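## Task

Put the black cylinder on top of the blue cube, standing upright and centred on it; it must stay there unsupported, since a stack that only holds because the robot is still touching it does not count.

## Robot and tools

Robot: two arms, left_arm and right_arm, each with six joints and a gripper. Everything is simulated, and the simulation keeps running while the operator writes a reply, so the arms carry on toward their last target in the meantime. Occasionally a disturbance jerks a held part or nudges a loose object.

Frame: all reported gripper positions share one scene frame with its origin on the table surface midway between the arms. +z is up, +x points away from the robots over the table, and left_arm sits on the +y side. The arm names do not correspond to image left or right. Arm bases may be tilted. Mounting plates and the metal frame behind the arms (on the floor) are fixed obstacles; a plate and its side of the frame count as part of that arm for "too close" warnings. Printed hand positions can be inaccurate, more so when the arm is stretched far.

Tool execute_actions, argument actions: a list holding zero or one item. An empty list sends nothing and returns the state plus camera pictures. An action item is {"rows": [...], "steps": n}, with n from 7 to 15 (default 15); each control step is 1/30 s. Each row is applied for one step; if rows run out, the last row repeats. A wait item is {"steps": n} with n up to 300 and no rows; it counts steps since the last result, including time spent replying. Optional pictures: true attaches camera images to an action result. A refused call moves nothing.

Row layout: exactly 14 numbers in one flat list covering both arms, even when only one moves. First left_arm: waist, shoulder, elbow, wrist pitch, wrist yaw, wrist roll, opening; then the same seven for right_arm. The six joint values are absolute target angles in radians, in the same form as the Joint positions line, not offsets. Ranges per arm: waist -2.880 to 2.880, shoulder 0.000 to 3.142, elbow 0.000 to 3.019, wrist pitch -1.693 to 1.571, wrist yaw -1.571 to 1.571, wrist roll -2.094 to 2.094. True ends may differ by up to 0.019 rad. A target more than 0.019 rad beyond an end, and farther out than the joint's current reading, gets the call refused. Targets beyond the real end are clipped there, and the result may report "joint sent to its limit" (possibly referring to an earlier action still running); absence of that line does not prove more travel exists. Opening is an absolute value from -1 (closed) to +1 (fully open, about 0.094 m between pads).

Motion limits: each step the commanded angle is held within a set lead of the measured one: waist 0.264, shoulder 0.32, elbow 0.276, wrist pitch 0.33, wrist yaw 0.186, wrist roll 0.522 rad. If the targets would move the gripper over 70 mm from where it is, all joints are scaled back. So big moves need several calls. Arms stop pursuing a target once everything has nearly stopped or a step is HELD; a new action is then needed to continue.

Gripper: fingers extend along the gripper's +z and close along its y. The reported end-effector point lies between the pads, roughly 1 cm short of the fingertips. grip_measured reports finger opening on the command scale; each gripper's reading may be off by about 1 mm, consistently within a scene. Away from the extremes, fingers go to where grip_measured equals the command. To hold something, command roughly 0.03 below grip_measured for a firm grip, a smaller margin for a gentler one. Pad force tops out near 50 to 62 N, less on very thin parts, with a brief spike on contact.

Result lines: the state line gives, per arm, end_effector_position (metres) and end_effector_quat_wxyz. Joint positions and Joint velocities list, per arm, the six joints (rad, rad/s) then the pad gap (m, m/s). "joint command not followed" means a clearance check altered or blocked joint targets on some steps; HELD marks steps where the row was partly or wholly not sent. Results are captured 7 steps before an action finishes; those last steps run while the next reply is written. MOTOR HOT appears from 85 °C; at 100 °C an OVER-TEMPERATURE FAULT makes that arm go limp and drop until cooled, so avoid holding loads for long.

Cameras: cam_head_left and cam_head_right (896x504), cam_left_wrist and cam_right_wrist (504x504 fisheye). Calibration is given per camera and may be slightly off; wrist camera poses follow the arm's joint readings. Tool zoom_image takes camera (one of those four names) and region [x0, y0, x1, y1] in that image's pixels, origin top-left, at most 504 by 504, and returns an enlarged crop of the latest image.

Tool finished_scene takes scene (the current scene's number), ends it irreversibly, grades it and returns the next task if any. Only call it once the stack stands on its own with the gripper released and clear. Replying with no tool call ends everything.

Avoid: knocking or placing any object off the table, dropping or slamming parts, pressing hard into objects or the table, letting the two arms collide or push on each other, and jerky or wasteful motion.

Each tool is called after ">>>" as name(argument=value, ...), one argument or row to a line, values as JSON.

## Session

I'll start by looking at the scene.

>>> execute_actions(
  actions=[],
)

Scene clock: 0.00 s of 4500.00 s.
left_arm: end_effector_position=(+0.5556, +0.6074, +0.1622) grip_measured=+0.313 end_effector_quat_wxyz=(-0.005, -0.246, +0.823, +0.511) | right_arm: end_effector_position=(+0.5046, -0.3216, +0.2563) grip_measured=-0.155 end_effector_quat_wxyz=(+0.381, -0.088, +0.920, +0.035)
Joint positions: left_arm=[ 0.215  2.56   1.815 -0.698 -1.142 -0.176  0.062] | right_arm=[-0.124  1.793  0.533  0.496 -0.048 -0.156  0.04 ]
Joint velocities: left_arm=[-0.005  0.005 -0.002 -0.007  0.022 -0.022 -0.001] | right_arm=[-0.005 -0.015  0.017 -0.002  0.022 -0.022 -0.   ]

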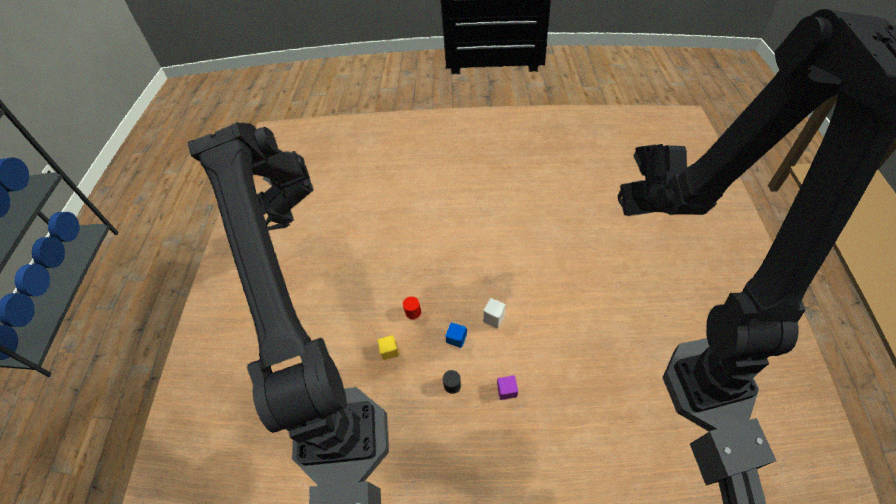

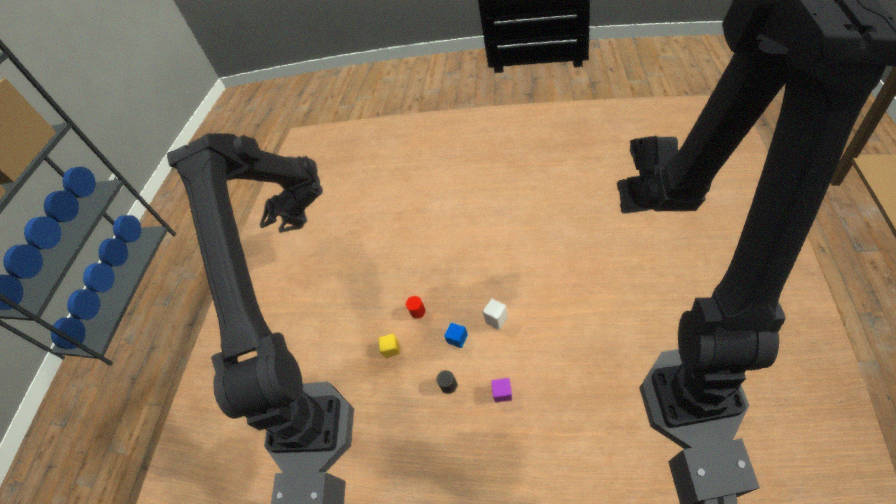

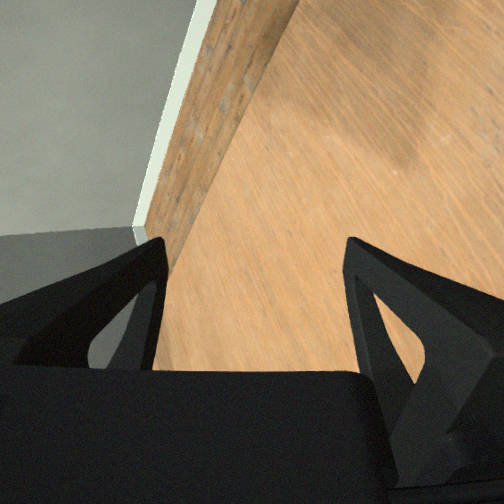

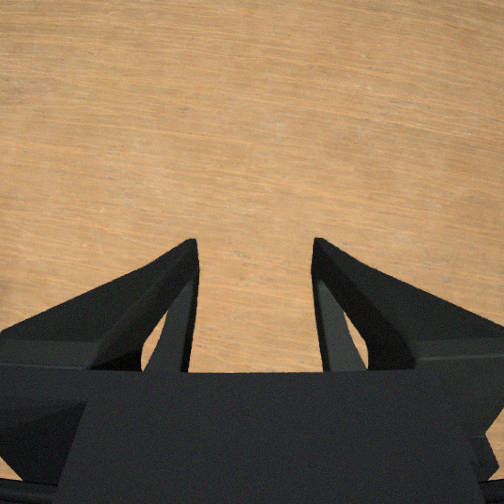

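>>> zoom_image(
  camera="cam_head_left",
  region=[360, 280, 560, 420],
)

>>> zoom_image(
  camera="cam_head_right",
  region=[360, 280, 560, 420],
)

Region (360, 280, 560, 420) of cam_head_left's 896x504 image, scaled by 2.520, with more detail than that image has; it fills the top 353 rows of this view, and the rest is white.

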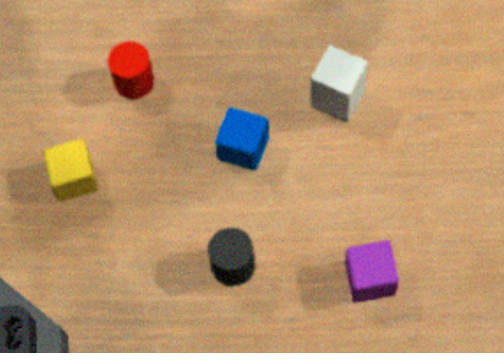

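Region (360, 280, 560, 420) of cam_head_right's 896x504 image, scaled by 2.520, with more detail than that image has; it fills the top 353 rows of this view, and the rest is white.

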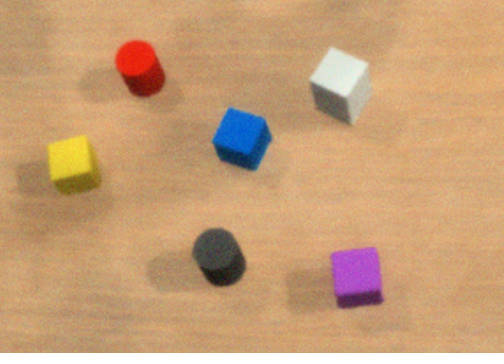

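>>> execute_actions(
  actions=[
    {"rows": [[0.215, 2.1, 1.815, -0.698, -1.142, -0.176, 0.313, -0.124, 1.793, 0.533, 0.496, -0.048, -0.156, -0.155]], "steps": 15},
  ],
)

Scene clock: 6.00 s of 4500.00 s.
left_arm: end_effector_position=(+0.5690, +0.6156, +0.2082) grip_measured=+0.313 end_effector_quat_wxyz=(+0.022, -0.263, +0.817, +0.513) | right_arm: end_effector_position=(+0.5046, -0.3217, +0.2563) grip_measured=-0.155 end_effector_quat_wxyz=(+0.381, -0.088, +0.920, +0.035)
Joint positions: left_arm=[ 0.215  2.485  1.806 -0.698 -1.142 -0.176  0.062] | right_arm=[-0.124  1.793  0.533  0.496 -0.048 -0.156  0.04 ]
Joint velocities: left_arm=[-0.015 -0.454 -0.002  0.002 -0.051  0.007  0.001] | right_arm=[ 0.005  0.005 -0.007  0.007  0.11  -0.051 -0.   ]
Steps of this call (steps 1 to 90: nothing new was sent; then 2.73 s passed at rest; steps 91 to 98: the first 8 steps of this action). Readings (joint positions):
91: left_arm=[0.215 2.556 1.815 -0.698 -1.142 -0.176] | right_arm=[-0.124 1.793 0.533 0.496 -0.048 -0.156]
92: left_arm=[0.215 2.552 1.811 -0.698 -1.142 -0.176] | right_arm=[-0.124 1.793 0.533 0.496 -0.048 -0.156]
94: left_arm=[0.215 2.535 1.807 -0.698 -1.142 -0.176] | right_arm=[-0.124 1.793 0.533 0.496 -0.048 -0.156]
98: the state above

>>> execute_actions(
  actions=[
    {"steps": 30},
  ],
)

Scene clock: 7.00 s of 4500.00 s.
left_arm: end_effector_position=(+0.5979, +0.6462, +0.4804) grip_measured=+0.313 end_effector_quat_wxyz=(+0.183, -0.363, +0.759, +0.508) | right_arm: end_effector_position=(+0.5046, -0.3217, +0.2563) grip_measured=-0.155 end_effector_quat_wxyz=(+0.381, -0.088, +0.920, +0.035)
Joint positions: left_arm=[ 0.215  2.087  1.806 -0.698 -1.142 -0.176  0.062] | right_arm=[-0.124  1.793  0.533  0.496 -0.048 -0.156  0.04 ]
Joint velocities: left_arm=[-0.024 -0.015 -0.007 -0.007 -0.007 -0.037  0.   ] | right_arm=[-0.024 -0.005 -0.002  0.002 -0.037 -0.037 -0.001]
Kept back: nothing.
Steps of this call (steps 1 to 7: the last 7 steps of your previous action; steps 8 to 30: the robot went on to your last target). Readings (joint positions):
1: left_arm=[0.215 2.469 1.806 -0.698 -1.142 -0.176] | right_arm=[-0.124 1.793 0.533 0.496 -0.048 -0.156]
2: left_arm=[0.215 2.452 1.806 -0.698 -1.142 -0.176] | right_arm=[-0.124 1.793 0.533 0.496 -0.048 -0.156]
4: left_arm=[0.215 2.416 1.806 -0.698 -1.142 -0.176] | right_arm=[-0.124 1.793 0.533 0.496 -0.048 -0.156]
8: left_arm=[0.215 2.338 1.806 -0.698 -1.142 -0.176] | right_arm=[-0.124 1.793 0.533 0.496 -0.048 -0.156]
30: the state above

>>> execute_actions(
  actions=[
    {"rows": [[0.215, 2.1, 1.35, -0.698, -1.142, -0.176, 0.313, -0.124, 1.793, 0.533, 0.496, -0.048, -0.156, -0.155]], "steps": 15},
  ],
)

>>> execute_actions(
  actions=[
    {"steps": 15},
  ],
)

Scene clock: 9.83 s of 4500.00 s.
left_arm: end_effector_position=(+0.5154, +0.6089, +0.3750) grip_measured=+0.313 end_effector_quat_wxyz=(+0.073, -0.296, +0.802, +0.513) | right_arm: end_effector_position=(+0.5046, -0.3217, +0.2563) grip_measured=-0.155 end_effector_quat_wxyz=(+0.381, -0.088, +0.920, +0.035)
Joint positions: left_arm=[ 0.215  2.064  1.503 -0.691 -1.142 -0.176  0.062] | right_arm=[-0.124  1.793  0.533  0.496 -0.048 -0.156  0.04 ]
Joint velocities: left_arm=[ 0.005  0.073 -1.238 -0.002  0.007  0.022 -0.001] | right_arm=[-0.005 -0.015 -0.007  0.017  0.066  0.022  0.   ]
Steps of this call (steps 1 to 15: the robot went on to your last target; steps 16 to 77: nothing new was sent; steps 78 to 85: the first 8 steps of this action). Readings (joint positions):
78: left_arm=[0.215 2.086 1.790 -0.694 -1.142 -0.176] | right_arm=[-0.124 1.793 0.533 0.496 -0.048 -0.156]
79: left_arm=[0.215 2.074 1.757 -0.691 -1.142 -0.176] | right_arm=[-0.124 1.793 0.533 0.496 -0.048 -0.156]
81: left_arm=[0.215 2.061 1.676 -0.691 -1.142 -0.176] | right_arm=[-0.124 1.793 0.533 0.496 -0.048 -0.156]
85: the state above

Scene clock: 10.33 s of 4500.00 s.
left_arm: end_effector_position=(+0.4471, +0.5778, +0.2861) grip_measured=+0.313 end_effector_quat_wxyz=(-0.025, -0.233, +0.828, +0.510) | right_arm: end_effector_position=(+0.5046, -0.3217, +0.2563) grip_measured=-0.155 end_effector_quat_wxyz=(+0.381, -0.088, +0.920, +0.035)
Joint positions: left_arm=[ 0.215  2.126  1.332 -0.696 -1.142 -0.176  0.062] | right_arm=[-0.124  1.793  0.533  0.496 -0.048 -0.156  0.04 ]
Joint velocities: left_arm=[-0.005 -0.005  0.012 -0.007 -0.037 -0.007 -0.   ] | right_arm=[ 0.005 -0.005 -0.012 -0.007 -0.037  0.022 -0.001]
Kept back: nothing.
Steps of this call (steps 1 to 7: the last 7 steps of your previous action; steps 8 to 15: the robot went on to your last target). Readings (joint positions):
1: left_arm=[0.215 2.067 1.459 -0.691 -1.142 -0.176] | right_arm=[-0.124 1.793 0.533 0.496 -0.048 -0.156]
2: left_arm=[0.215 2.071 1.417 -0.691 -1.142 -0.176] | right_arm=[-0.124 1.793 0.533 0.496 -0.048 -0.156]
4: left_arm=[0.215 2.088 1.356 -0.693 -1.142 -0.176] | right_arm=[-0.124 1.793 0.533 0.496 -0.048 -0.156]
8: left_arm=[0.215 2.127 1.332 -0.696 -1.142 -0.176] | right_arm=[-0.124 1.793 0.533 0.496 -0.048 -0.156]
15: the state above

>>> execute_actions(
  actions=[
    {"rows": [[0.215, 2.1, 1.35, 0.0, 0.0, 0.0, 0.6, -0.124, 1.793, 0.533, 0.496, -0.048, -0.156, -0.155]], "steps": 15},
  ],
)

>>> execute_actions(
  actions=[
    {"steps": 20},
  ],
)

Scene clock: 13.40 s of 4500.00 s.
left_arm: end_effector_position=(+0.6110, +0.5354, +0.2568) grip_measured=+0.598 end_effector_quat_wxyz=(+0.301, -0.249, +0.901, +0.188) | right_arm: end_effector_position=(+0.5046, -0.3217, +0.2563) grip_measured=-0.155 end_effector_quat_wxyz=(+0.381, -0.088, +0.920, +0.035)
Joint positions: left_arm=[ 0.218  2.122  1.327 -0.056 -0.368 -0.038  0.075] | right_arm=[-0.124  1.793  0.533  0.496 -0.048 -0.156  0.04 ]
Joint velocities: left_arm=[ 0.005 -0.063  0.002  0.75   2.484  0.242  0.   ] | right_arm=[ 0.005 -0.015 -0.007 -0.012 -0.081  0.022  0.001]
Steps of this call (steps 1 to 15: the robot went on to your last target; steps 16 to 84: nothing new was sent; steps 85 to 92: the first 8 steps of this action). Readings (joint positions):
85: left_arm=[0.216 2.124 1.328 -0.643 -1.060 -0.150] | right_arm=[-0.124 1.793 0.533 0.496 -0.048 -0.156]
86: left_arm=[0.217 2.124 1.325 -0.540 -0.957 -0.121] | right_arm=[-0.124 1.793 0.533 0.496 -0.048 -0.156]
88: left_arm=[0.218 2.125 1.325 -0.334 -0.759 -0.080] | right_arm=[-0.124 1.793 0.533 0.496 -0.048 -0.156]
92: the state above

Scene clock: 14.07 s of 4500.00 s.
left_arm: end_effector_position=(+0.6460, +0.4799, +0.2595) grip_measured=+0.598 end_effector_quat_wxyz=(+0.352, -0.175, +0.919, +0.028) | right_arm: end_effector_position=(+0.5046, -0.3217, +0.2563) grip_measured=-0.155 end_effector_quat_wxyz=(+0.381, -0.088, +0.920, +0.035)
Joint positions: left_arm=[ 0.213  2.12   1.327 -0.022 -0.005 -0.007  0.075] | right_arm=[-0.124  1.793  0.533  0.496 -0.048 -0.156  0.04 ]
Joint velocities: left_arm=[-0.005 -0.005 -0.007 -0.007 -0.037  0.022  0.   ] | right_arm=[-0.005 -0.005  0.002 -0.032 -0.007  0.11   0.   ]
Kept back: nothing.
Steps of this call (steps 1 to 7: the last 7 steps of your previous action; steps 8 to 20: the robot went on to your last target). Readings (joint positions):
1: left_arm=[0.218 2.120 1.327 -0.038 -0.270 -0.032] | right_arm=[-0.124 1.793 0.533 0.496 -0.048 -0.156]
2: left_arm=[0.218 2.120 1.327 -0.028 -0.171 -0.027] | right_arm=[-0.124 1.793 0.533 0.496 -0.048 -0.156]
4: left_arm=[0.217 2.120 1.327 -0.022 -0.032 -0.019] | right_arm=[-0.124 1.793 0.533 0.496 -0.048 -0.156]
8: left_arm=[0.213 2.120 1.327 -0.022 -0.005 -0.012] | right_arm=[-0.124 1.793 0.533 0.496 -0.048 -0.156]
20: the state above

>>> execute_actions(
  actions=[
    {"rows": [[-0.884, 1.94, 0.442, -0.121, -0.065, 0.0, 0.6, -0.124, 1.793, 0.533, 0.496, -0.048, -0.156, -0.155]], "steps": 15},
  ],
)

>>> execute_actions(
  actions=[
    {"steps": 40},
  ],
  pictures=true,
)

Scene clock: 19.33 s of 4500.00 s.
left_arm: end_effector_position=(+0.5693, +0.3697, +0.2246) grip_measured=+0.598 end_effector_quat_wxyz=(+0.269, -0.118, +0.956, +0.014) | right_arm: end_effector_position=(+0.5046, -0.3217, +0.2563) grip_measured=-0.155 end_effector_quat_wxyz=(+0.381, -0.088, +0.920, +0.035)
Joint positions: left_arm=[ 0.077  2.038  1.096 -0.055 -0.048 -0.007  0.075] | right_arm=[-0.124  1.793  0.533  0.496 -0.048 -0.156  0.04 ]
Joint velocities: left_arm=[-0.874 -0.2   -0.926 -0.1   -0.037 -0.051  0.   ] | right_arm=[-0.005  0.005  0.002 -0.022 -0.022 -0.051  0.   ]
Steps of this call (steps 1 to 15: the robot went on to your last target; steps 16 to 90: nothing new was sent; then 2.00 s passed at rest; steps 91 to 98: the first 8 steps of this action). Readings (joint positions):
91: left_arm=[0.209 2.117 1.317 -0.023 -0.014 -0.007] | right_arm=[-0.124 1.793 0.533 0.496 -0.048 -0.156]
92: left_arm=[0.203 2.105 1.294 -0.025 -0.025 -0.007] | right_arm=[-0.124 1.793 0.533 0.496 -0.048 -0.156]
94: left_arm=[0.175 2.077 1.229 -0.037 -0.038 -0.007] | right_arm=[-0.124 1.793 0.533 0.496 -0.048 -0.156]
98: the state above

Scene clock: 20.67 s of 4500.00 s.
left_arm: end_effector_position=(+0.1465, +0.0804, +0.1583) grip_measured=+0.598 end_effector_quat_wxyz=(-0.009, +0.369, +0.929, +0.002) | right_arm: end_effector_position=(+0.5046, -0.3217, +0.2563) grip_measured=-0.155 end_effector_quat_wxyz=(+0.381, -0.088, +0.920, +0.035)
Joint positions: left_arm=[-0.884  1.958  0.438 -0.115 -0.061 -0.004  0.075] | right_arm=[-0.124  1.793  0.533  0.496 -0.048 -0.156  0.04 ]
Joint velocities: left_arm=[ 0.005  0.005  0.007  0.002 -0.125  0.007 -0.   ] | right_arm=[-0.005 -0.005  0.017 -0.002  0.007 -0.007  0.   ]
Kept back: nothing.
Steps of this call (steps 1 to 7: the last 7 steps of your previous action; steps 8 to 40: the robot went on to your last target). Readings (joint positions):
1: left_arm=[0.047 2.032 1.062 -0.058 -0.049 -0.007] | right_arm=[-0.124 1.793 0.533 0.496 -0.048 -0.156]
2: left_arm=[0.015 2.028 1.029 -0.061 -0.050 -0.007] | right_arm=[-0.124 1.793 0.533 0.496 -0.048 -0.156]
4: left_arm=[-0.054 2.022 0.960 -0.065 -0.050 -0.007] | right_arm=[-0.124 1.793 0.533 0.496 -0.048 -0.156]
8: left_arm=[-0.206 2.020 0.817 -0.072 -0.050 -0.007] | right_arm=[-0.124 1.793 0.533 0.496 -0.048 -0.156]
40: the state above
camera_calibration (this result's frames):
cam_left_wrist: T_world_to_cam=[[-0.681338, -0.731966, 0.0020982, 0.155865], [-0.585364, 0.546593, 0.598819, -0.0432478], [-0.439462, 0.40677, -0.800881, 0.283265], [0, 0, 0, 1]] pos_world=[0.205365, 0.0225029, 0.252432]
cam_right_wrist: T_world_to_cam=[[0.19896, -0.979962, -0.00940948, -0.412294], [-0.964345, -0.194061, -0.17994, 0.476531], [0.174509, 0.0448749, -0.983633, 0.302924], [0, 0, 0, 1]] pos_world=[0.488707, -0.32515, 0.379834]

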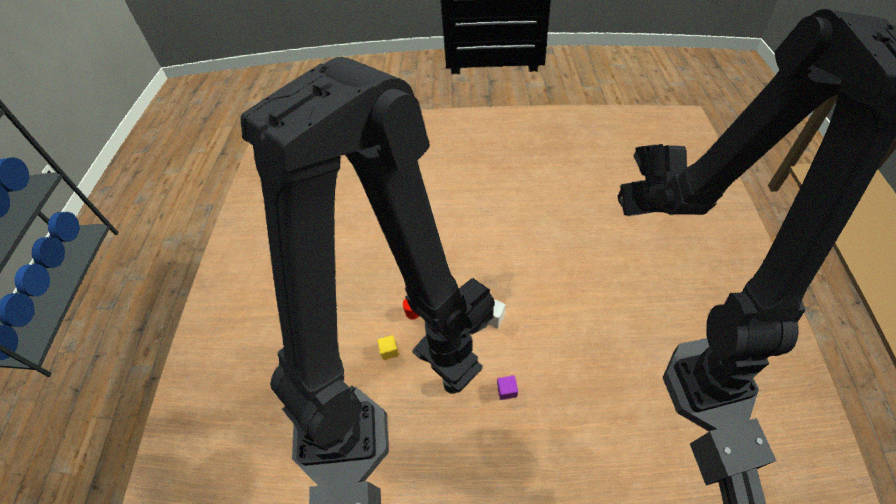

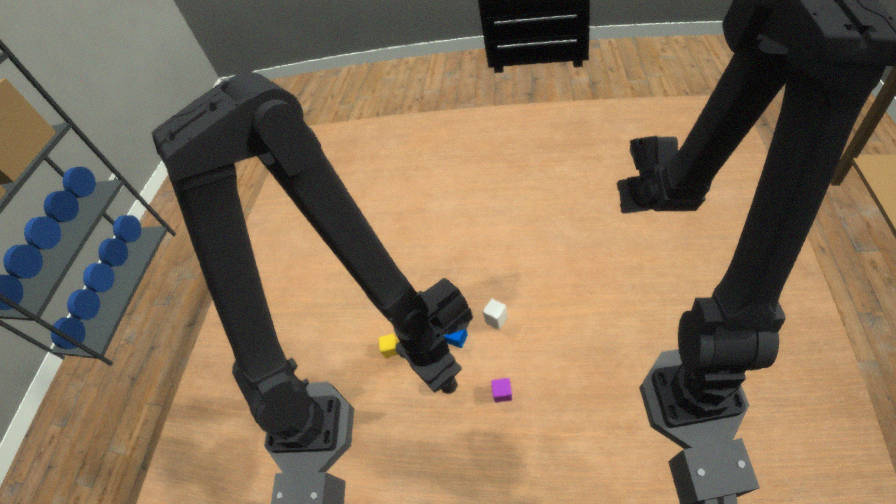

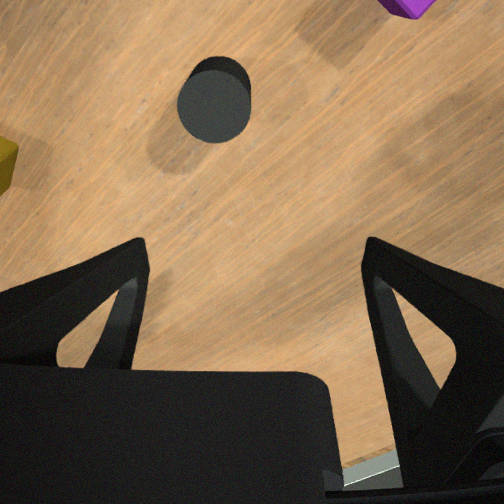

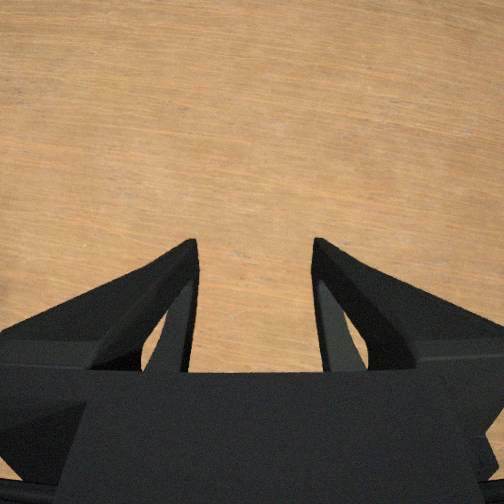

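>>> zoom_image(
  camera="cam_left_wrist",
  region=[140, 30, 300, 190],
)

Region (140, 30, 300, 190) of cam_left_wrist's 504x504 image, scaled by 3.150, with more detail than that image has.

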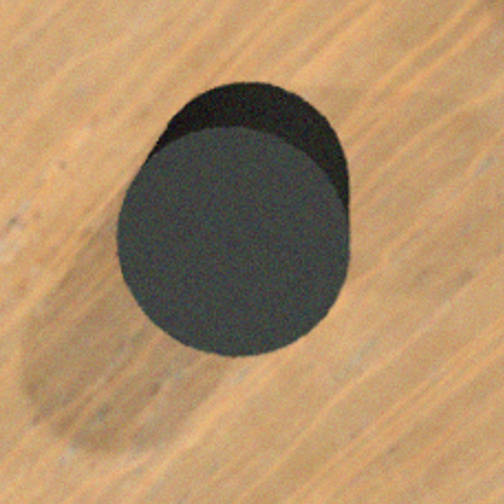

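>>> execute_actions(
  actions=[
    {"rows": [[-0.881,1.968,0.446,-0.108,-0.065,0,0.6,-0.124,1.793,0.533,0.496,-0.048,-0.156,-0.155],[-0.876,1.985,0.452,-0.097,-0.065,0,0.6,-0.124,1.793,0.533,0.496,-0.048,-0.156,-0.155],[-0.869,2.01,0.462,-0.08,-0.066,0,0.6,-0.124,1.793,0.533,0.496,-0.048,-0.156,-0.155],[-0.861,2.04,0.474,-0.06,-0.066,0,0.6,-0.124,1.793,0.533,0.496,-0.048,-0.156,-0.155],[-0.852,2.07,0.486,-0.04,-0.067,0,0.6,-0.124,1.793,0.533,0.496,-0.048,-0.156,-0.155],[-0.843,2.1,0.498,-0.019,-0.067,0,0.6,-0.124,1.793,0.533,0.496,-0.048,-0.156,-0.155],[-0.835,2.13,0.51,0.001,-0.068,0,0.6,-0.124,1.793,0.533,0.496,-0.048,-0.156,-0.155],[-0.826,2.16,0.522,0.022,-0.068,0,0.6,-0.124,1.793,0.533,0.496,-0.048,-0.156,-0.155],[-0.818,2.19,0.534,0.042,-0.069,0,0.6,-0.124,1.793,0.533,0.496,-0.048,-0.156,-0.155],[-0.81,2.215,0.544,0.06,-0.069,0,0.6,-0.124,1.793,0.533,0.496,-0.048,-0.156,-0.155],[-0.804,2.236,0.552,0.074,-0.07,0,0.6,-0.124,1.793,0.533,0.496,-0.048,-0.156,-0.155],[-0.8,2.25,0.558,0.085,-0.07,0,0.6,-0.124,1.793,0.533,0.496,-0.048,-0.156,-0.155],[-0.798,2.259,0.561,0.092,-0.07,0,0.6,-0.124,1.793,0.533,0.496,-0.048,-0.156,-0.155]], "steps": 15},
  ],
)

>>> execute_actions(
  actions=[
    {"steps": 22},
  ],
  pictures=true,
)

Scene clock: 25.83 s of 4500.00 s.
left_arm: end_effector_position=(+0.1595, +0.0756, +0.1308) grip_measured=+0.598 end_effector_quat_wxyz=(-0.006, +0.356, +0.935, +0.000) | right_arm: end_effector_position=(+0.5046, -0.3217, +0.2563) grip_measured=-0.155 end_effector_quat_wxyz=(+0.381, -0.088, +0.920, +0.035)
Joint positions: left_arm=[-0.855  2.078  0.485 -0.033 -0.062 -0.004  0.075] | right_arm=[-0.124  1.793  0.533  0.496 -0.048 -0.156  0.04 ]
Joint velocities: left_arm=[ 0.269  1.04   0.471  0.608 -0.022 -0.022 -0.001] | right_arm=[-0.005 -0.005  0.002 -0.007 -0.022 -0.007  0.   ]
Steps of this call (steps 1 to 15: the robot went on to your last target; steps 16 to 90: nothing new was sent; then 1.90 s passed at rest; steps 91 to 98: the first 8 steps of this action). Readings (joint positions):
91: left_arm=[-0.884 1.958 0.438 -0.115 -0.061 -0.004] | right_arm=[-0.124 1.793 0.533 0.496 -0.048 -0.156]
92: left_arm=[-0.884 1.959 0.438 -0.115 -0.061 -0.004] | right_arm=[-0.124 1.793 0.533 0.496 -0.048 -0.156]
94: left_arm=[-0.882 1.973 0.442 -0.101 -0.061 -0.004] | right_arm=[-0.124 1.793 0.533 0.496 -0.048 -0.156]
98: the state above

Scene clock: 26.57 s of 4500.00 s.
left_arm: end_effector_position=(+0.1733, +0.0783, +0.0832) grip_measured=+0.598 end_effector_quat_wxyz=(-0.009, +0.330, +0.944, +0.002) | right_arm: end_effector_position=(+0.5046, -0.3217, +0.2563) grip_measured=-0.155 end_effector_quat_wxyz=(+0.381, -0.088, +0.920, +0.035)
Joint positions: left_arm=[-0.801  2.266  0.559  0.078 -0.066 -0.004  0.075] | right_arm=[-0.124  1.793  0.533  0.496 -0.048 -0.156  0.04 ]
Joint velocities: left_arm=[-0.015  0.005 -0.017 -0.012 -0.037  0.007 -0.001] | right_arm=[ 0.005 -0.005 -0.002  0.017  0.007 -0.066 -0.   ]
Kept back: nothing.
Steps of this call (steps 1 to 7: the last 7 steps of your previous action; steps 8 to 22: the robot went on to your last target). Readings (joint positions):
1: left_arm=[-0.846 2.114 0.501 -0.013 -0.063 -0.004] | right_arm=[-0.124 1.793 0.533 0.496 -0.048 -0.156]
2: left_arm=[-0.836 2.149 0.517 0.008 -0.064 -0.004] | right_arm=[-0.124 1.793 0.533 0.496 -0.048 -0.156]
4: left_arm=[-0.817 2.210 0.544 0.044 -0.065 -0.004] | right_arm=[-0.124 1.793 0.533 0.496 -0.048 -0.156]
8: left_arm=[-0.801 2.265 0.559 0.074 -0.066 -0.004] | right_arm=[-0.124 1.793 0.533 0.496 -0.048 -0.156]
22: the state above
camera_calibration (this result's frames):
cam_left_wrist: T_world_to_cam=[[-0.617544, -0.786536, 0.000752641, 0.166132], [-0.629893, 0.495129, 0.5984, 0.0302631], [-0.471036, 0.369064, -0.801197, 0.244184], [0, 0, 0, 1]] pos_world=[0.236676, 0.0255649, 0.177405]
cam_right_wrist: T_world_to_cam=[[0.19896, -0.979962, -0.00940948, -0.412294], [-0.964345, -0.194061, -0.17994, 0.476531], [0.174509, 0.0448749, -0.983633, 0.302924], [0, 0, 0, 1]] pos_world=[0.488707, -0.32515, 0.379834]

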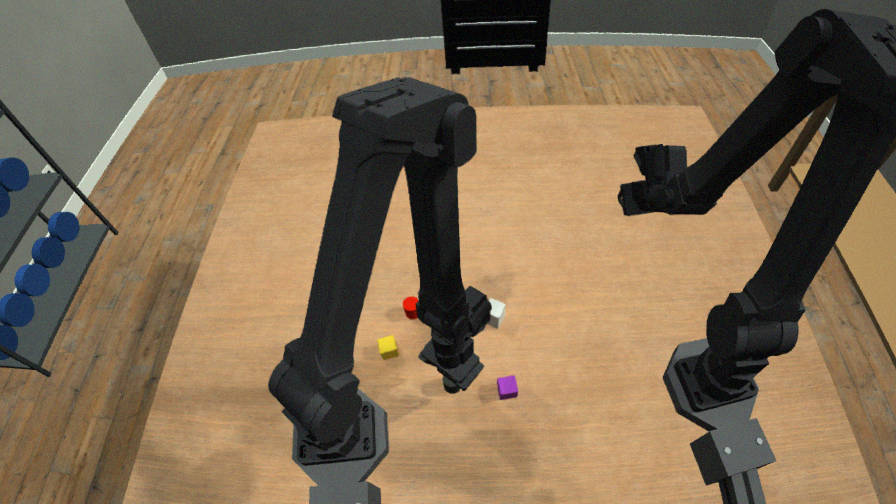

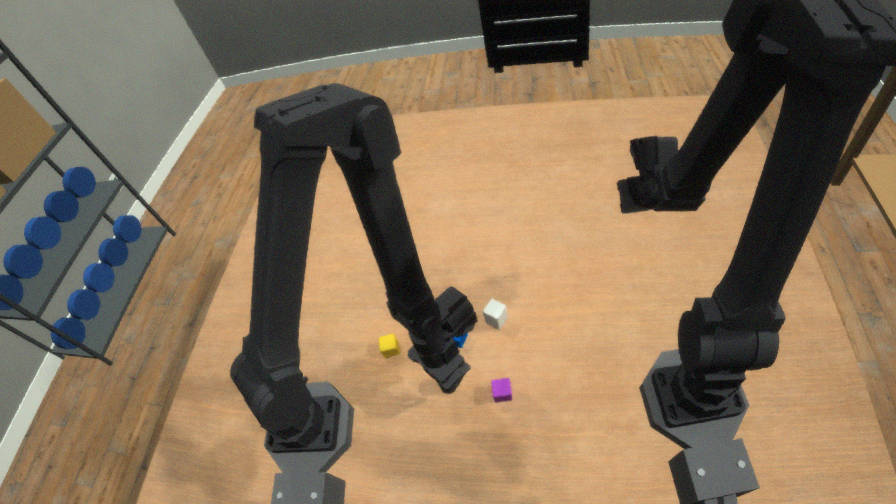

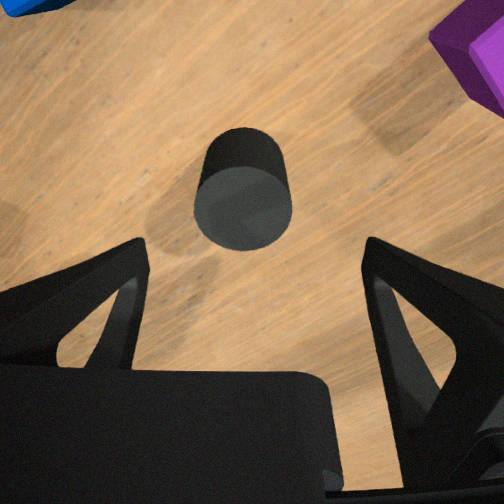

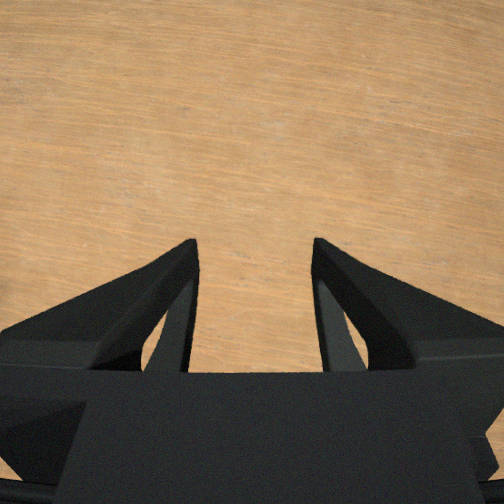

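>>> zoom_image(
  camera="cam_left_wrist",
  region=[130, 100, 390, 300],
)

Region (130, 100, 390, 300) of cam_left_wrist's 504x504 image, scaled by 1.938, with more detail than that image has; it fills the top 388 rows of this view, and the rest is white.

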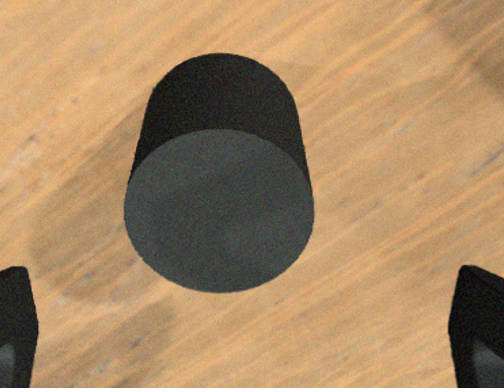

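>>> execute_actions(
  actions=[
    {"rows": [[-0.794,2.268,0.564,0.1,-0.071,0,0.6,-0.124,1.793,0.533,0.496,-0.048,-0.156,-0.155],[-0.789,2.282,0.57,0.11,-0.072,0,0.6,-0.124,1.793,0.533,0.496,-0.048,-0.156,-0.155],[-0.784,2.3,0.577,0.122,-0.073,0,0.6,-0.124,1.793,0.533,0.496,-0.048,-0.156,-0.155],[-0.78,2.32,0.585,0.136,-0.074,0,0.6,-0.124,1.793,0.533,0.496,-0.048,-0.156,-0.155],[-0.777,2.342,0.593,0.151,-0.074,0,0.6,-0.124,1.793,0.533,0.496,-0.048,-0.156,-0.155],[-0.774,2.364,0.602,0.166,-0.074,0,0.6,-0.124,1.793,0.533,0.496,-0.048,-0.156,-0.155],[-0.772,2.386,0.61,0.181,-0.074,0,0.6,-0.124,1.793,0.533,0.496,-0.048,-0.156,-0.155],[-0.77,2.408,0.619,0.196,-0.074,0,0.6,-0.124,1.793,0.533,0.496,-0.048,-0.156,-0.155],[-0.768,2.428,0.626,0.21,-0.074,0,0.6,-0.124,1.793,0.533,0.496,-0.048,-0.156,-0.155],[-0.766,2.446,0.633,0.222,-0.074,0,0.6,-0.124,1.793,0.533,0.496,-0.048,-0.156,-0.155],[-0.765,2.461,0.639,0.232,-0.074,0,0.6,-0.124,1.793,0.533,0.496,-0.048,-0.156,-0.155],[-0.764,2.473,0.644,0.24,-0.074,0,0.6,-0.124,1.793,0.533,0.496,-0.048,-0.156,-0.155],[-0.763,2.482,0.647,0.246,-0.074,0,0.6,-0.124,1.793,0.533,0.496,-0.048,-0.156,-0.155],[-0.762,2.488,0.649,0.25,-0.074,0,0.6,-0.124,1.793,0.533,0.496,-0.048,-0.156,-0.155],[-0.762,2.49,0.65,0.252,-0.074,0,0.6,-0.124,1.793,0.533,0.496,-0.048,-0.156,-0.155]], "steps": 15},
  ],
)

>>> execute_actions(
  actions=[
    {"steps": 18},
  ],
  pictures=true,
)

Scene clock: 30.03 s of 4500.00 s.
left_arm: end_effector_position=(+0.1880, +0.0709, +0.0630) grip_measured=+0.598 end_effector_quat_wxyz=(+0.011, +0.321, +0.947, -0.004) | right_arm: end_effector_position=(+0.5046, -0.3217, +0.2563) grip_measured=-0.155 end_effector_quat_wxyz=(+0.381, -0.088, +0.920, +0.035)
Joint positions: left_arm=[-0.784  2.339  0.599  0.154 -0.069 -0.004  0.075] | right_arm=[-0.124  1.793  0.533  0.496 -0.048 -0.156  0.04 ]
Joint velocities: left_arm=[ 0.122  0.689  0.295  0.462  0.007  0.022 -0.001] | right_arm=[-0.005  0.015  0.007  0.032  0.051 -0.037  0.001]
Steps of this call (steps 1 to 15: the robot went on to your last target; steps 16 to 90: nothing new was sent; then 0.20 s passed at rest; steps 91 to 98: the first 8 steps of this action). Readings (joint positions):
91: left_arm=[-0.801 2.266 0.559 0.079 -0.066 -0.004] | right_arm=[-0.124 1.793 0.533 0.496 -0.048 -0.156]
92: left_arm=[-0.800 2.266 0.559 0.083 -0.066 -0.004] | right_arm=[-0.124 1.793 0.533 0.496 -0.048 -0.156]
94: left_arm=[-0.798 2.273 0.563 0.098 -0.068 -0.004] | right_arm=[-0.124 1.793 0.533 0.496 -0.048 -0.156]
98: the state above

Scene clock: 30.63 s of 4500.00 s.
left_arm: end_effector_position=(+0.1767, +0.0806, +0.0212) grip_measured=+0.598 end_effector_quat_wxyz=(-0.001, +0.315, +0.949, +0.000) | right_arm: end_effector_position=(+0.5046, -0.3217, +0.2563) grip_measured=-0.155 end_effector_quat_wxyz=(+0.381, -0.088, +0.920, +0.035)
Joint positions: left_arm=[-0.77   2.492  0.644  0.237 -0.069 -0.004  0.075] | right_arm=[-0.124  1.793  0.533  0.496 -0.048 -0.156  0.04 ]
Joint velocities: left_arm=[-0.005  0.015  0.007 -0.007 -0.051  0.007 -0.001] | right_arm=[ 0.005 -0.015 -0.002 -0.007  0.037 -0.007  0.002]
Kept back: nothing.
Steps of this call (steps 1 to 7: the last 7 steps of your previous action; steps 8 to 18: the robot went on to your last target). Readings (joint positions):
1: left_arm=[-0.781 2.363 0.610 0.170 -0.069 -0.004] | right_arm=[-0.124 1.793 0.533 0.496 -0.048 -0.156]
2: left_arm=[-0.778 2.387 0.620 0.184 -0.069 -0.004] | right_arm=[-0.124 1.793 0.533 0.496 -0.048 -0.156]
4: left_arm=[-0.773 2.433 0.634 0.208 -0.069 -0.004] | right_arm=[-0.124 1.793 0.533 0.496 -0.048 -0.156]
8: left_arm=[-0.770 2.487 0.642 0.230 -0.069 -0.004] | right_arm=[-0.124 1.793 0.533 0.496 -0.048 -0.156]
18: the state above
camera_calibration (this result's frames):
cam_left_wrist: T_world_to_cam=[[-0.592384, -0.805656, -0.000951897, 0.167203], [-0.653178, 0.479578, 0.585972, 0.0740969], [-0.471635, 0.347742, -0.810331, 0.197351], [0, 0, 0, 1]] pos_world=[0.240525, 0.0305456, 0.11666]
cam_right_wrist: T_world_to_cam=[[0.19896, -0.979962, -0.00940948, -0.412294], [-0.964345, -0.194061, -0.17994, 0.476531], [0.174509, 0.0448749, -0.983633, 0.302924], [0, 0, 0, 1]] pos_world=[0.488707, -0.32515, 0.379834]

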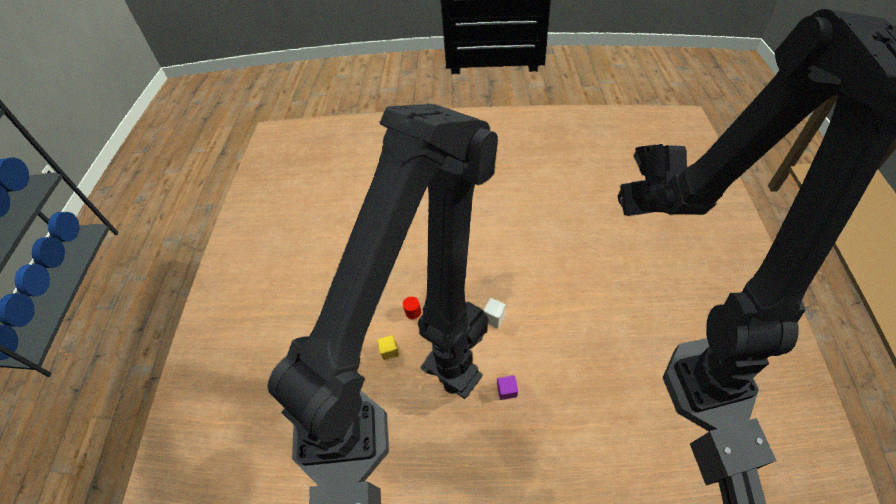

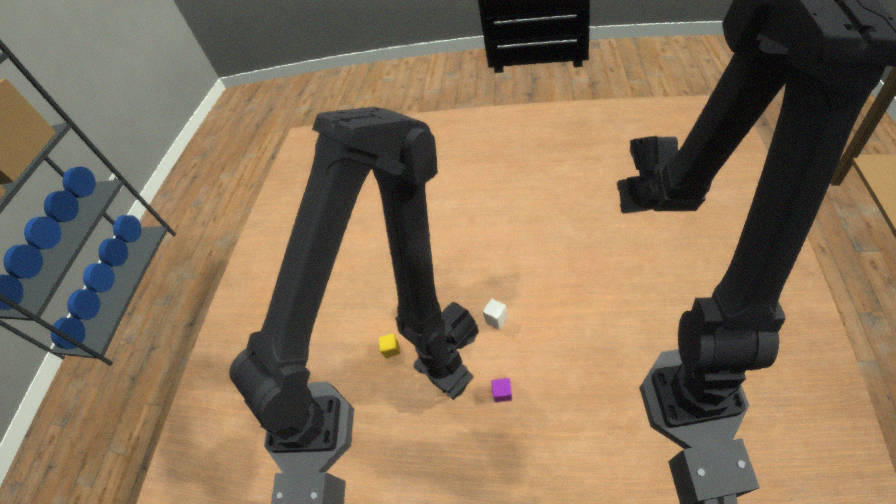

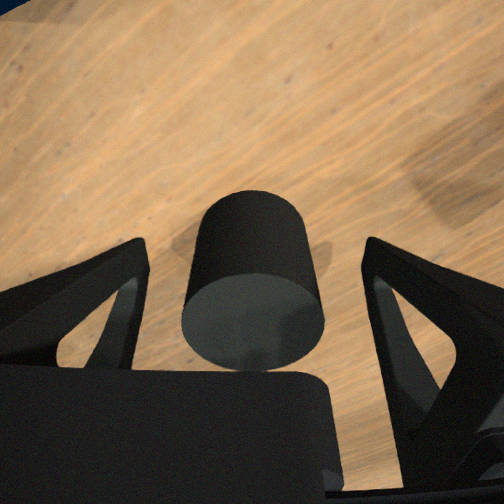

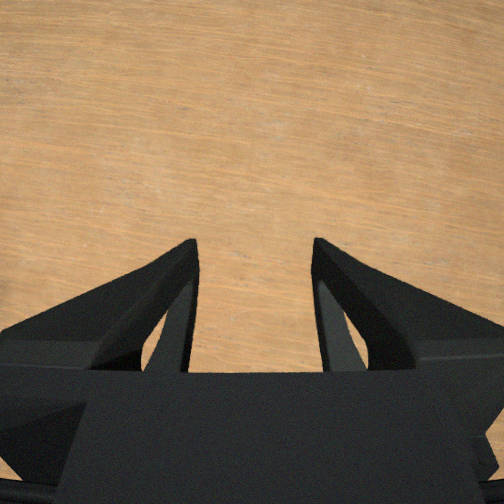

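>>> execute_actions(
  actions=[
    {"rows": [[-0.762,2.49,0.65,0.252,-0.074,0,0.45,-0.124,1.793,0.533,0.496,-0.048,-0.156,-0.155],[-0.762,2.49,0.65,0.252,-0.074,0,0.3,-0.124,1.793,0.533,0.496,-0.048,-0.156,-0.155],[-0.762,2.49,0.65,0.252,-0.074,0,0.15,-0.124,1.793,0.533,0.496,-0.048,-0.156,-0.155],[-0.762,2.49,0.65,0.252,-0.074,0,0.04,-0.124,1.793,0.533,0.496,-0.048,-0.156,-0.155],[-0.762,2.49,0.65,0.252,-0.074,0,-0.03,-0.124,1.793,0.533,0.496,-0.048,-0.156,-0.155],[-0.762,2.49,0.65,0.252,-0.074,0,-0.06,-0.124,1.793,0.533,0.496,-0.048,-0.156,-0.155],[-0.762,2.49,0.65,0.252,-0.074,0,-0.08,-0.124,1.793,0.533,0.496,-0.048,-0.156,-0.155],[-0.762,2.49,0.65,0.252,-0.074,0,-0.1,-0.124,1.793,0.533,0.496,-0.048,-0.156,-0.155],[-0.762,2.49,0.65,0.252,-0.074,0,-0.115,-0.124,1.793,0.533,0.496,-0.048,-0.156,-0.155],[-0.762,2.49,0.65,0.252,-0.074,0,-0.13,-0.124,1.793,0.533,0.496,-0.048,-0.156,-0.155],[-0.762,2.49,0.65,0.252,-0.074,0,-0.145,-0.124,1.793,0.533,0.496,-0.048,-0.156,-0.155],[-0.762,2.49,0.65,0.252,-0.074,0,-0.16,-0.124,1.793,0.533,0.496,-0.048,-0.156,-0.155],[-0.762,2.49,0.65,0.252,-0.074,0,-0.17,-0.124,1.793,0.533,0.496,-0.048,-0.156,-0.155],[-0.762,2.49,0.65,0.252,-0.074,0,-0.18,-0.124,1.793,0.533,0.496,-0.048,-0.156,-0.155]], "steps": 15},
  ],
)

>>> execute_actions(
  actions=[
    {"steps": 12},
  ],
)

Scene clock: 32.07 s of 4500.00 s.
left_arm: end_effector_position=(+0.1767, +0.0806, +0.0212) grip_measured=-0.088 end_effector_quat_wxyz=(-0.001, +0.315, +0.949, +0.000) | right_arm: end_effector_position=(+0.5046, -0.3217, +0.2563) grip_measured=-0.155 end_effector_quat_wxyz=(+0.381, -0.088, +0.920, +0.035)
Joint positions: left_arm=[-0.77   2.492  0.644  0.237 -0.069 -0.004  0.043] | right_arm=[-0.124  1.793  0.533  0.496 -0.048 -0.156  0.04 ]
Joint velocities: left_arm=[-0.024 -0.005 -0.022  0.022 -0.022  0.037 -0.02 ] | right_arm=[-0.005 -0.015 -0.007 -0.002 -0.022 -0.007  0.   ]
Steps of this call (steps 1 to 15: the robot went on to your last target; steps 16 to 35: nothing new was sent; steps 36 to 43: the first 8 steps of this action). Readings (joint positions):
36: left_arm=[-0.770 2.492 0.644 0.237 -0.069 -0.004] | right_arm=[-0.124 1.793 0.533 0.496 -0.048 -0.156]
37: left_arm=[-0.770 2.492 0.644 0.237 -0.069 -0.004] | right_arm=[-0.124 1.793 0.533 0.496 -0.048 -0.156]
39: left_arm=[-0.770 2.492 0.644 0.237 -0.069 -0.004] | right_arm=[-0.124 1.793 0.533 0.496 -0.048 -0.156]
43: the state above

Scene clock: 32.47 s of 4500.00 s.
left_arm: end_effector_position=(+0.1768, +0.0806, +0.0212) grip_measured=-0.168 end_effector_quat_wxyz=(-0.001, +0.315, +0.949, +0.000) | right_arm: end_effector_position=(+0.5046, -0.3217, +0.2563) grip_measured=-0.155 end_effector_quat_wxyz=(+0.381, -0.088, +0.920, +0.035)
Joint positions: left_arm=[-0.77   2.492  0.644  0.237 -0.069 -0.004  0.039] | right_arm=[-0.124  1.793  0.533  0.496 -0.048 -0.156  0.04 ]
Joint velocities: left_arm=[-0.024 -0.015  0.002 -0.022 -0.007  0.007  0.001] | right_arm=[ 0.005 -0.015  0.007  0.012  0.022 -0.066 -0.   ]
Kept back: nothing.
Steps of this call (steps 1 to 7: the last 7 steps of your previous action; steps 8 to 12: the robot went on to your last target). Readings (joint positions):
1: left_arm=[-0.770 2.492 0.644 0.237 -0.069 -0.004] | right_arm=[-0.124 1.793 0.533 0.496 -0.048 -0.156]
2: left_arm=[-0.770 2.492 0.644 0.237 -0.069 -0.004] | right_arm=[-0.124 1.793 0.533 0.496 -0.048 -0.156]
4: left_arm=[-0.770 2.492 0.644 0.237 -0.069 -0.004] | right_arm=[-0.124 1.793 0.533 0.496 -0.048 -0.156]
8: left_arm=[-0.770 2.492 0.644 0.237 -0.069 -0.004] | right_arm=[-0.124 1.793 0.533 0.496 -0.048 -0.156]
12: the state above

>>> execute_actions(
  actions=[
    {"rows": [[-0.762,2.49,0.65,0.252,-0.074,0,-0.195,-0.124,1.793,0.533,0.496,-0.048,-0.156,-0.155],[-0.762,2.488,0.65,0.252,-0.074,0,-0.205,-0.124,1.793,0.533,0.496,-0.048,-0.156,-0.155],[-0.762,2.481,0.65,0.252,-0.074,0,-0.205,-0.124,1.793,0.533,0.496,-0.048,-0.156,-0.155],[-0.761,2.471,0.651,0.249,-0.074,0,-0.205,-0.124,1.793,0.533,0.496,-0.048,-0.156,-0.155],[-0.76,2.457,0.652,0.241,-0.074,0,-0.205,-0.124,1.793,0.533,0.496,-0.048,-0.156,-0.155],[-0.757,2.441,0.654,0.228,-0.074,0,-0.205,-0.124,1.793,0.533,0.496,-0.048,-0.156,-0.155],[-0.753,2.421,0.658,0.211,-0.074,0,-0.205,-0.124,1.793,0.533,0.496,-0.048,-0.156,-0.155],[-0.749,2.399,0.661,0.19,-0.075,0,-0.205,-0.124,1.793,0.533,0.496,-0.048,-0.156,-0.155],[-0.744,2.375,0.666,0.166,-0.075,0,-0.205,-0.124,1.793,0.533,0.496,-0.048,-0.156,-0.155],[-0.738,2.35,0.671,0.139,-0.075,0,-0.205,-0.124,1.793,0.533,0.496,-0.048,-0.156,-0.155],[-0.732,2.323,0.677,0.109,-0.076,0,-0.205,-0.124,1.793,0.533,0.496,-0.048,-0.156,-0.155],[-0.725,2.295,0.683,0.077,-0.076,0,-0.205,-0.124,1.793,0.533,0.496,-0.048,-0.156,-0.155],[-0.718,2.267,0.689,0.044,-0.076,0,-0.205,-0.124,1.793,0.533,0.496,-0.048,-0.156,-0.155],[-0.71,2.238,0.695,0.009,-0.077,0,-0.205,-0.124,1.793,0.533,0.496,-0.048,-0.156,-0.155],[-0.703,2.21,0.702,-0.026,-0.077,0,-0.205,-0.124,1.793,0.533,0.496,-0.048,-0.156,-0.155]], "steps": 15},
  ],
)

>>> execute_actions(
  actions=[
    {"rows": [[-0.695,2.182,0.708,-0.062,-0.077,0,-0.205,-0.124,1.793,0.533,0.496,-0.048,-0.156,-0.155],[-0.688,2.155,0.715,-0.097,-0.078,0,-0.205,-0.124,1.793,0.533,0.496,-0.048,-0.156,-0.155],[-0.68,2.13,0.721,-0.132,-0.078,0,-0.205,-0.124,1.793,0.533,0.496,-0.048,-0.156,-0.155],[-0.673,2.106,0.727,-0.165,-0.078,0,-0.205,-0.124,1.793,0.533,0.496,-0.048,-0.156,-0.155],[-0.666,2.084,0.733,-0.197,-0.078,0,-0.205,-0.124,1.793,0.533,0.496,-0.048,-0.156,-0.155],[-0.66,2.064,0.739,-0.227,-0.078,0,-0.205,-0.124,1.793,0.533,0.496,-0.048,-0.156,-0.155],[-0.654,2.048,0.744,-0.254,-0.078,0,-0.205,-0.124,1.793,0.533,0.496,-0.048,-0.156,-0.155],[-0.649,2.034,0.749,-0.278,-0.078,0,-0.205,-0.124,1.793,0.533,0.496,-0.048,-0.156,-0.155],[-0.645,2.024,0.752,-0.299,-0.078,0,-0.205,-0.124,1.793,0.533,0.496,-0.048,-0.156,-0.155],[-0.641,2.017,0.756,-0.316,-0.078,0,-0.205,-0.124,1.793,0.533,0.496,-0.048,-0.156,-0.155],[-0.638,2.015,0.758,-0.329,-0.078,0,-0.205,-0.124,1.793,0.533,0.496,-0.048,-0.156,-0.155],[-0.637,2.015,0.759,-0.337,-0.078,0,-0.205,-0.124,1.793,0.533,0.496,-0.048,-0.156,-0.155],[-0.636,2.015,0.76,-0.34,-0.078,0,-0.205,-0.124,1.793,0.533,0.496,-0.048,-0.156,-0.155]], "steps": 15},
  ],
)

>>> execute_actions(
  actions=[
    {"steps": 16},
  ],
  pictures=true,
)

Scene clock: 36.07 s of 4500.00 s.
left_arm: end_effector_position=(+0.1807, +0.0789, +0.0249) grip_measured=-0.184 end_effector_quat_wxyz=(+0.000, +0.314, +0.950, -0.000) | right_arm: end_effector_position=(+0.5046, -0.3217, +0.2563) grip_measured=-0.155 end_effector_quat_wxyz=(+0.381, -0.088, +0.920, +0.035)
Joint positions: left_arm=[-0.767  2.477  0.645  0.224 -0.069 -0.004  0.038] | right_arm=[-0.124  1.793  0.533  0.496 -0.048 -0.156  0.04 ]
Joint velocities: left_arm=[ 0.054 -0.327  0.032 -0.383 -0.007  0.007 -0.001] | right_arm=[-0.005 -0.005 -0.022  0.012  0.007 -0.066 -0.001]
Steps of this call (steps 1 to 15: the robot went on to your last target; steps 16 to 90: nothing new was sent; then 0.33 s passed at rest; steps 91 to 98: the first 8 steps of this action). Readings (joint positions):
91: left_arm=[-0.770 2.492 0.644 0.237 -0.069 -0.004] | right_arm=[-0.124 1.793 0.533 0.496 -0.048 -0.156]
92: left_arm=[-0.770 2.492 0.644 0.237 -0.069 -0.004] | right_arm=[-0.124 1.793 0.533 0.496 -0.048 -0.156]
94: left_arm=[-0.770 2.492 0.644 0.237 -0.069 -0.004] | right_arm=[-0.124 1.793 0.533 0.496 -0.048 -0.156]
98: the state above

Scene clock: 36.57 s of 4500.00 s.
left_arm: end_effector_position=(+0.2870, +0.0564, +0.1440) grip_measured=-0.184 end_effector_quat_wxyz=(+0.030, +0.263, +0.964, -0.008) | right_arm: end_effector_position=(+0.5046, -0.3217, +0.2563) grip_measured=-0.155 end_effector_quat_wxyz=(+0.381, -0.088, +0.920, +0.035)
Joint positions: left_arm=[-0.665  2.068  0.736 -0.207 -0.073 -0.004  0.038] | right_arm=[-0.124  1.793  0.533  0.496 -0.048 -0.156  0.04 ]
Joint velocities: left_arm=[ 0.19  -0.581  0.12  -0.818 -0.037  0.022 -0.001] | right_arm=[-0.024 -0.005  0.017 -0.022  0.022 -0.051  0.   ]
Steps of this call (steps 1 to 7: the last 7 steps of your previous action; steps 8 to 15: the first 8 steps of this action). Readings (joint positions):
8: left_arm=[-0.720 2.267 0.690 0.017 -0.071 -0.004] | right_arm=[-0.124 1.793 0.533 0.496 -0.048 -0.156]
9: left_arm=[-0.711 2.234 0.698 -0.016 -0.072 -0.004] | right_arm=[-0.124 1.793 0.533 0.496 -0.048 -0.156]
11: left_arm=[-0.695 2.170 0.715 -0.083 -0.073 -0.004] | right_arm=[-0.124 1.793 0.533 0.496 -0.048 -0.156]
15: the state above

Scene clock: 37.10 s of 4500.00 s.
left_arm: end_effector_position=(+0.2828, +0.0703, +0.1602) grip_measured=-0.184 end_effector_quat_wxyz=(-0.002, +0.253, +0.967, +0.000) | right_arm: end_effector_position=(+0.5046, -0.3217, +0.2563) grip_measured=-0.155 end_effector_quat_wxyz=(+0.381, -0.088, +0.920, +0.035)
Joint positions: left_arm=[-0.641  2.019  0.744 -0.328 -0.074 -0.004  0.038] | right_arm=[-0.124  1.793  0.533  0.496 -0.048 -0.156  0.04 ]
Joint velocities: left_arm=[-0.005 -0.005  0.002  0.002  0.037  0.022 -0.   ] | right_arm=[-0.005  0.005 -0.002 -0.012 -0.037 -0.022  0.001]
Kept back: nothing.
Steps of this call (steps 1 to 7: the last 7 steps of your previous action; steps 8 to 16: the robot went on to your last target). Readings (joint positions):
1: left_arm=[-0.659 2.051 0.739 -0.233 -0.074 -0.004] | right_arm=[-0.124 1.793 0.533 0.496 -0.048 -0.156]
2: left_arm=[-0.654 2.037 0.741 -0.256 -0.074 -0.004] | right_arm=[-0.124 1.793 0.533 0.496 -0.048 -0.156]
4: left_arm=[-0.646 2.021 0.744 -0.293 -0.074 -0.004] | right_arm=[-0.124 1.793 0.533 0.496 -0.048 -0.156]
8: left_arm=[-0.641 2.019 0.744 -0.325 -0.074 -0.004] | right_arm=[-0.124 1.793 0.533 0.496 -0.048 -0.156]
16: the state above
camera_calibration (this result's frames):
cam_left_wrist: T_world_to_cam=[[-0.483689, -0.875239, -0.00121872, 0.196122], [-0.709324, 0.391182, 0.586375, 0.088895], [-0.512741, 0.284488, -0.810039, 0.379584], [0, 0, 0, 1]] pos_world=[0.352546, 0.0288922, 0.255591]
cam_right_wrist: T_world_to_cam=[[0.19896, -0.979962, -0.00940948, -0.412294], [-0.964345, -0.194061, -0.17994, 0.476531], [0.174509, 0.0448749, -0.983633, 0.302924], [0, 0, 0, 1]] pos_world=[0.488707, -0.32515, 0.379834]

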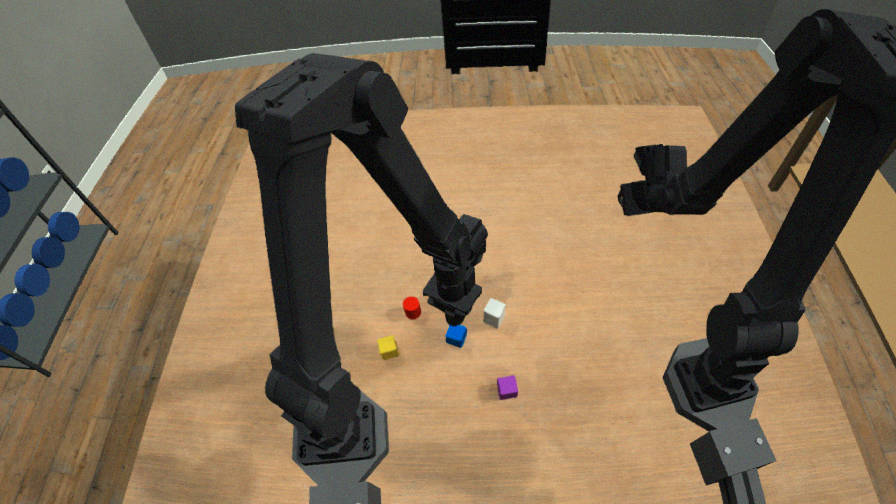

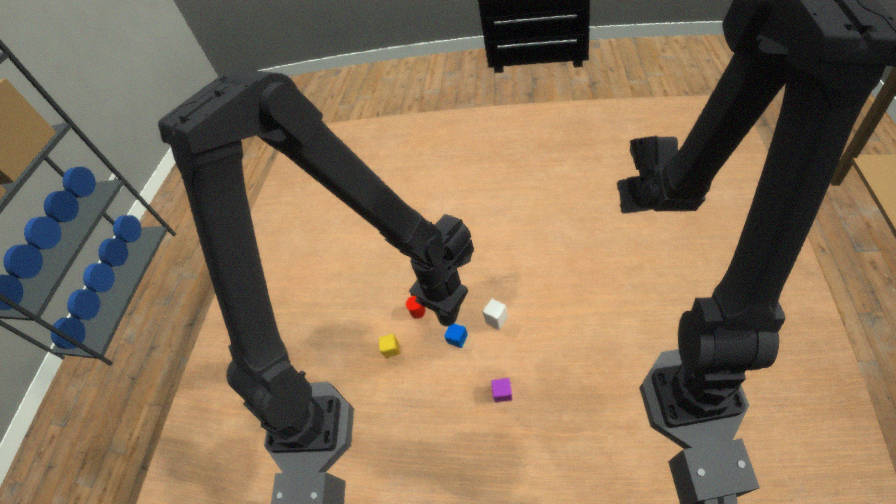

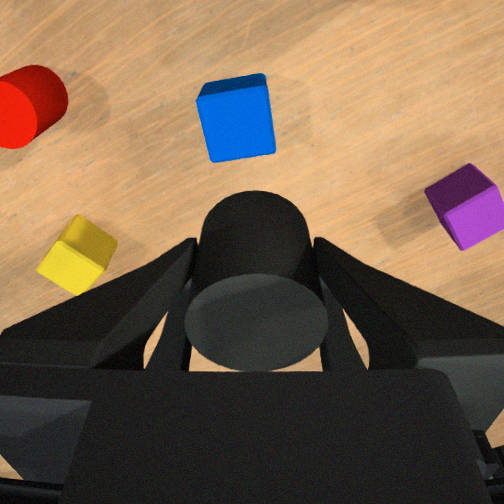

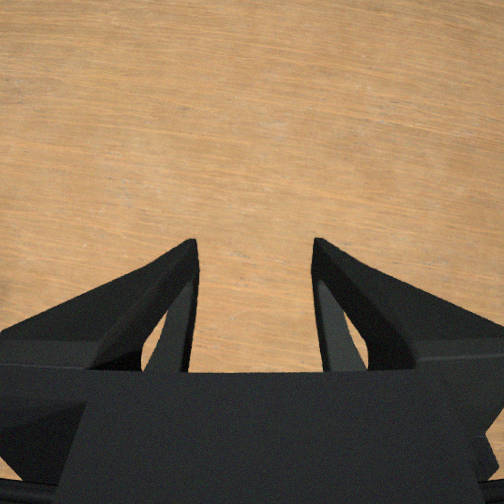

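>>> zoom_image(
  camera="cam_left_wrist",
  region=[170, 50, 330, 210],
)

Region (170, 50, 330, 210) of cam_left_wrist's 504x504 image, scaled by 3.150, with more detail than that image has.

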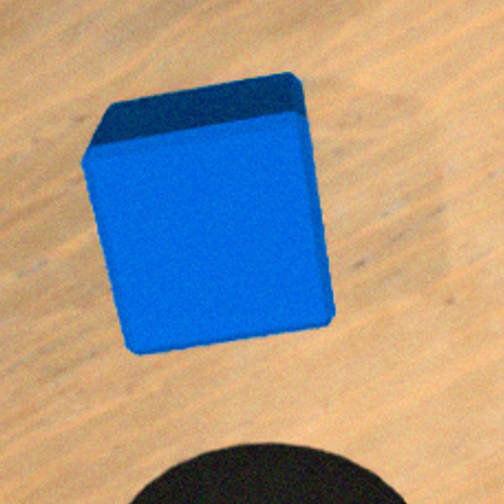

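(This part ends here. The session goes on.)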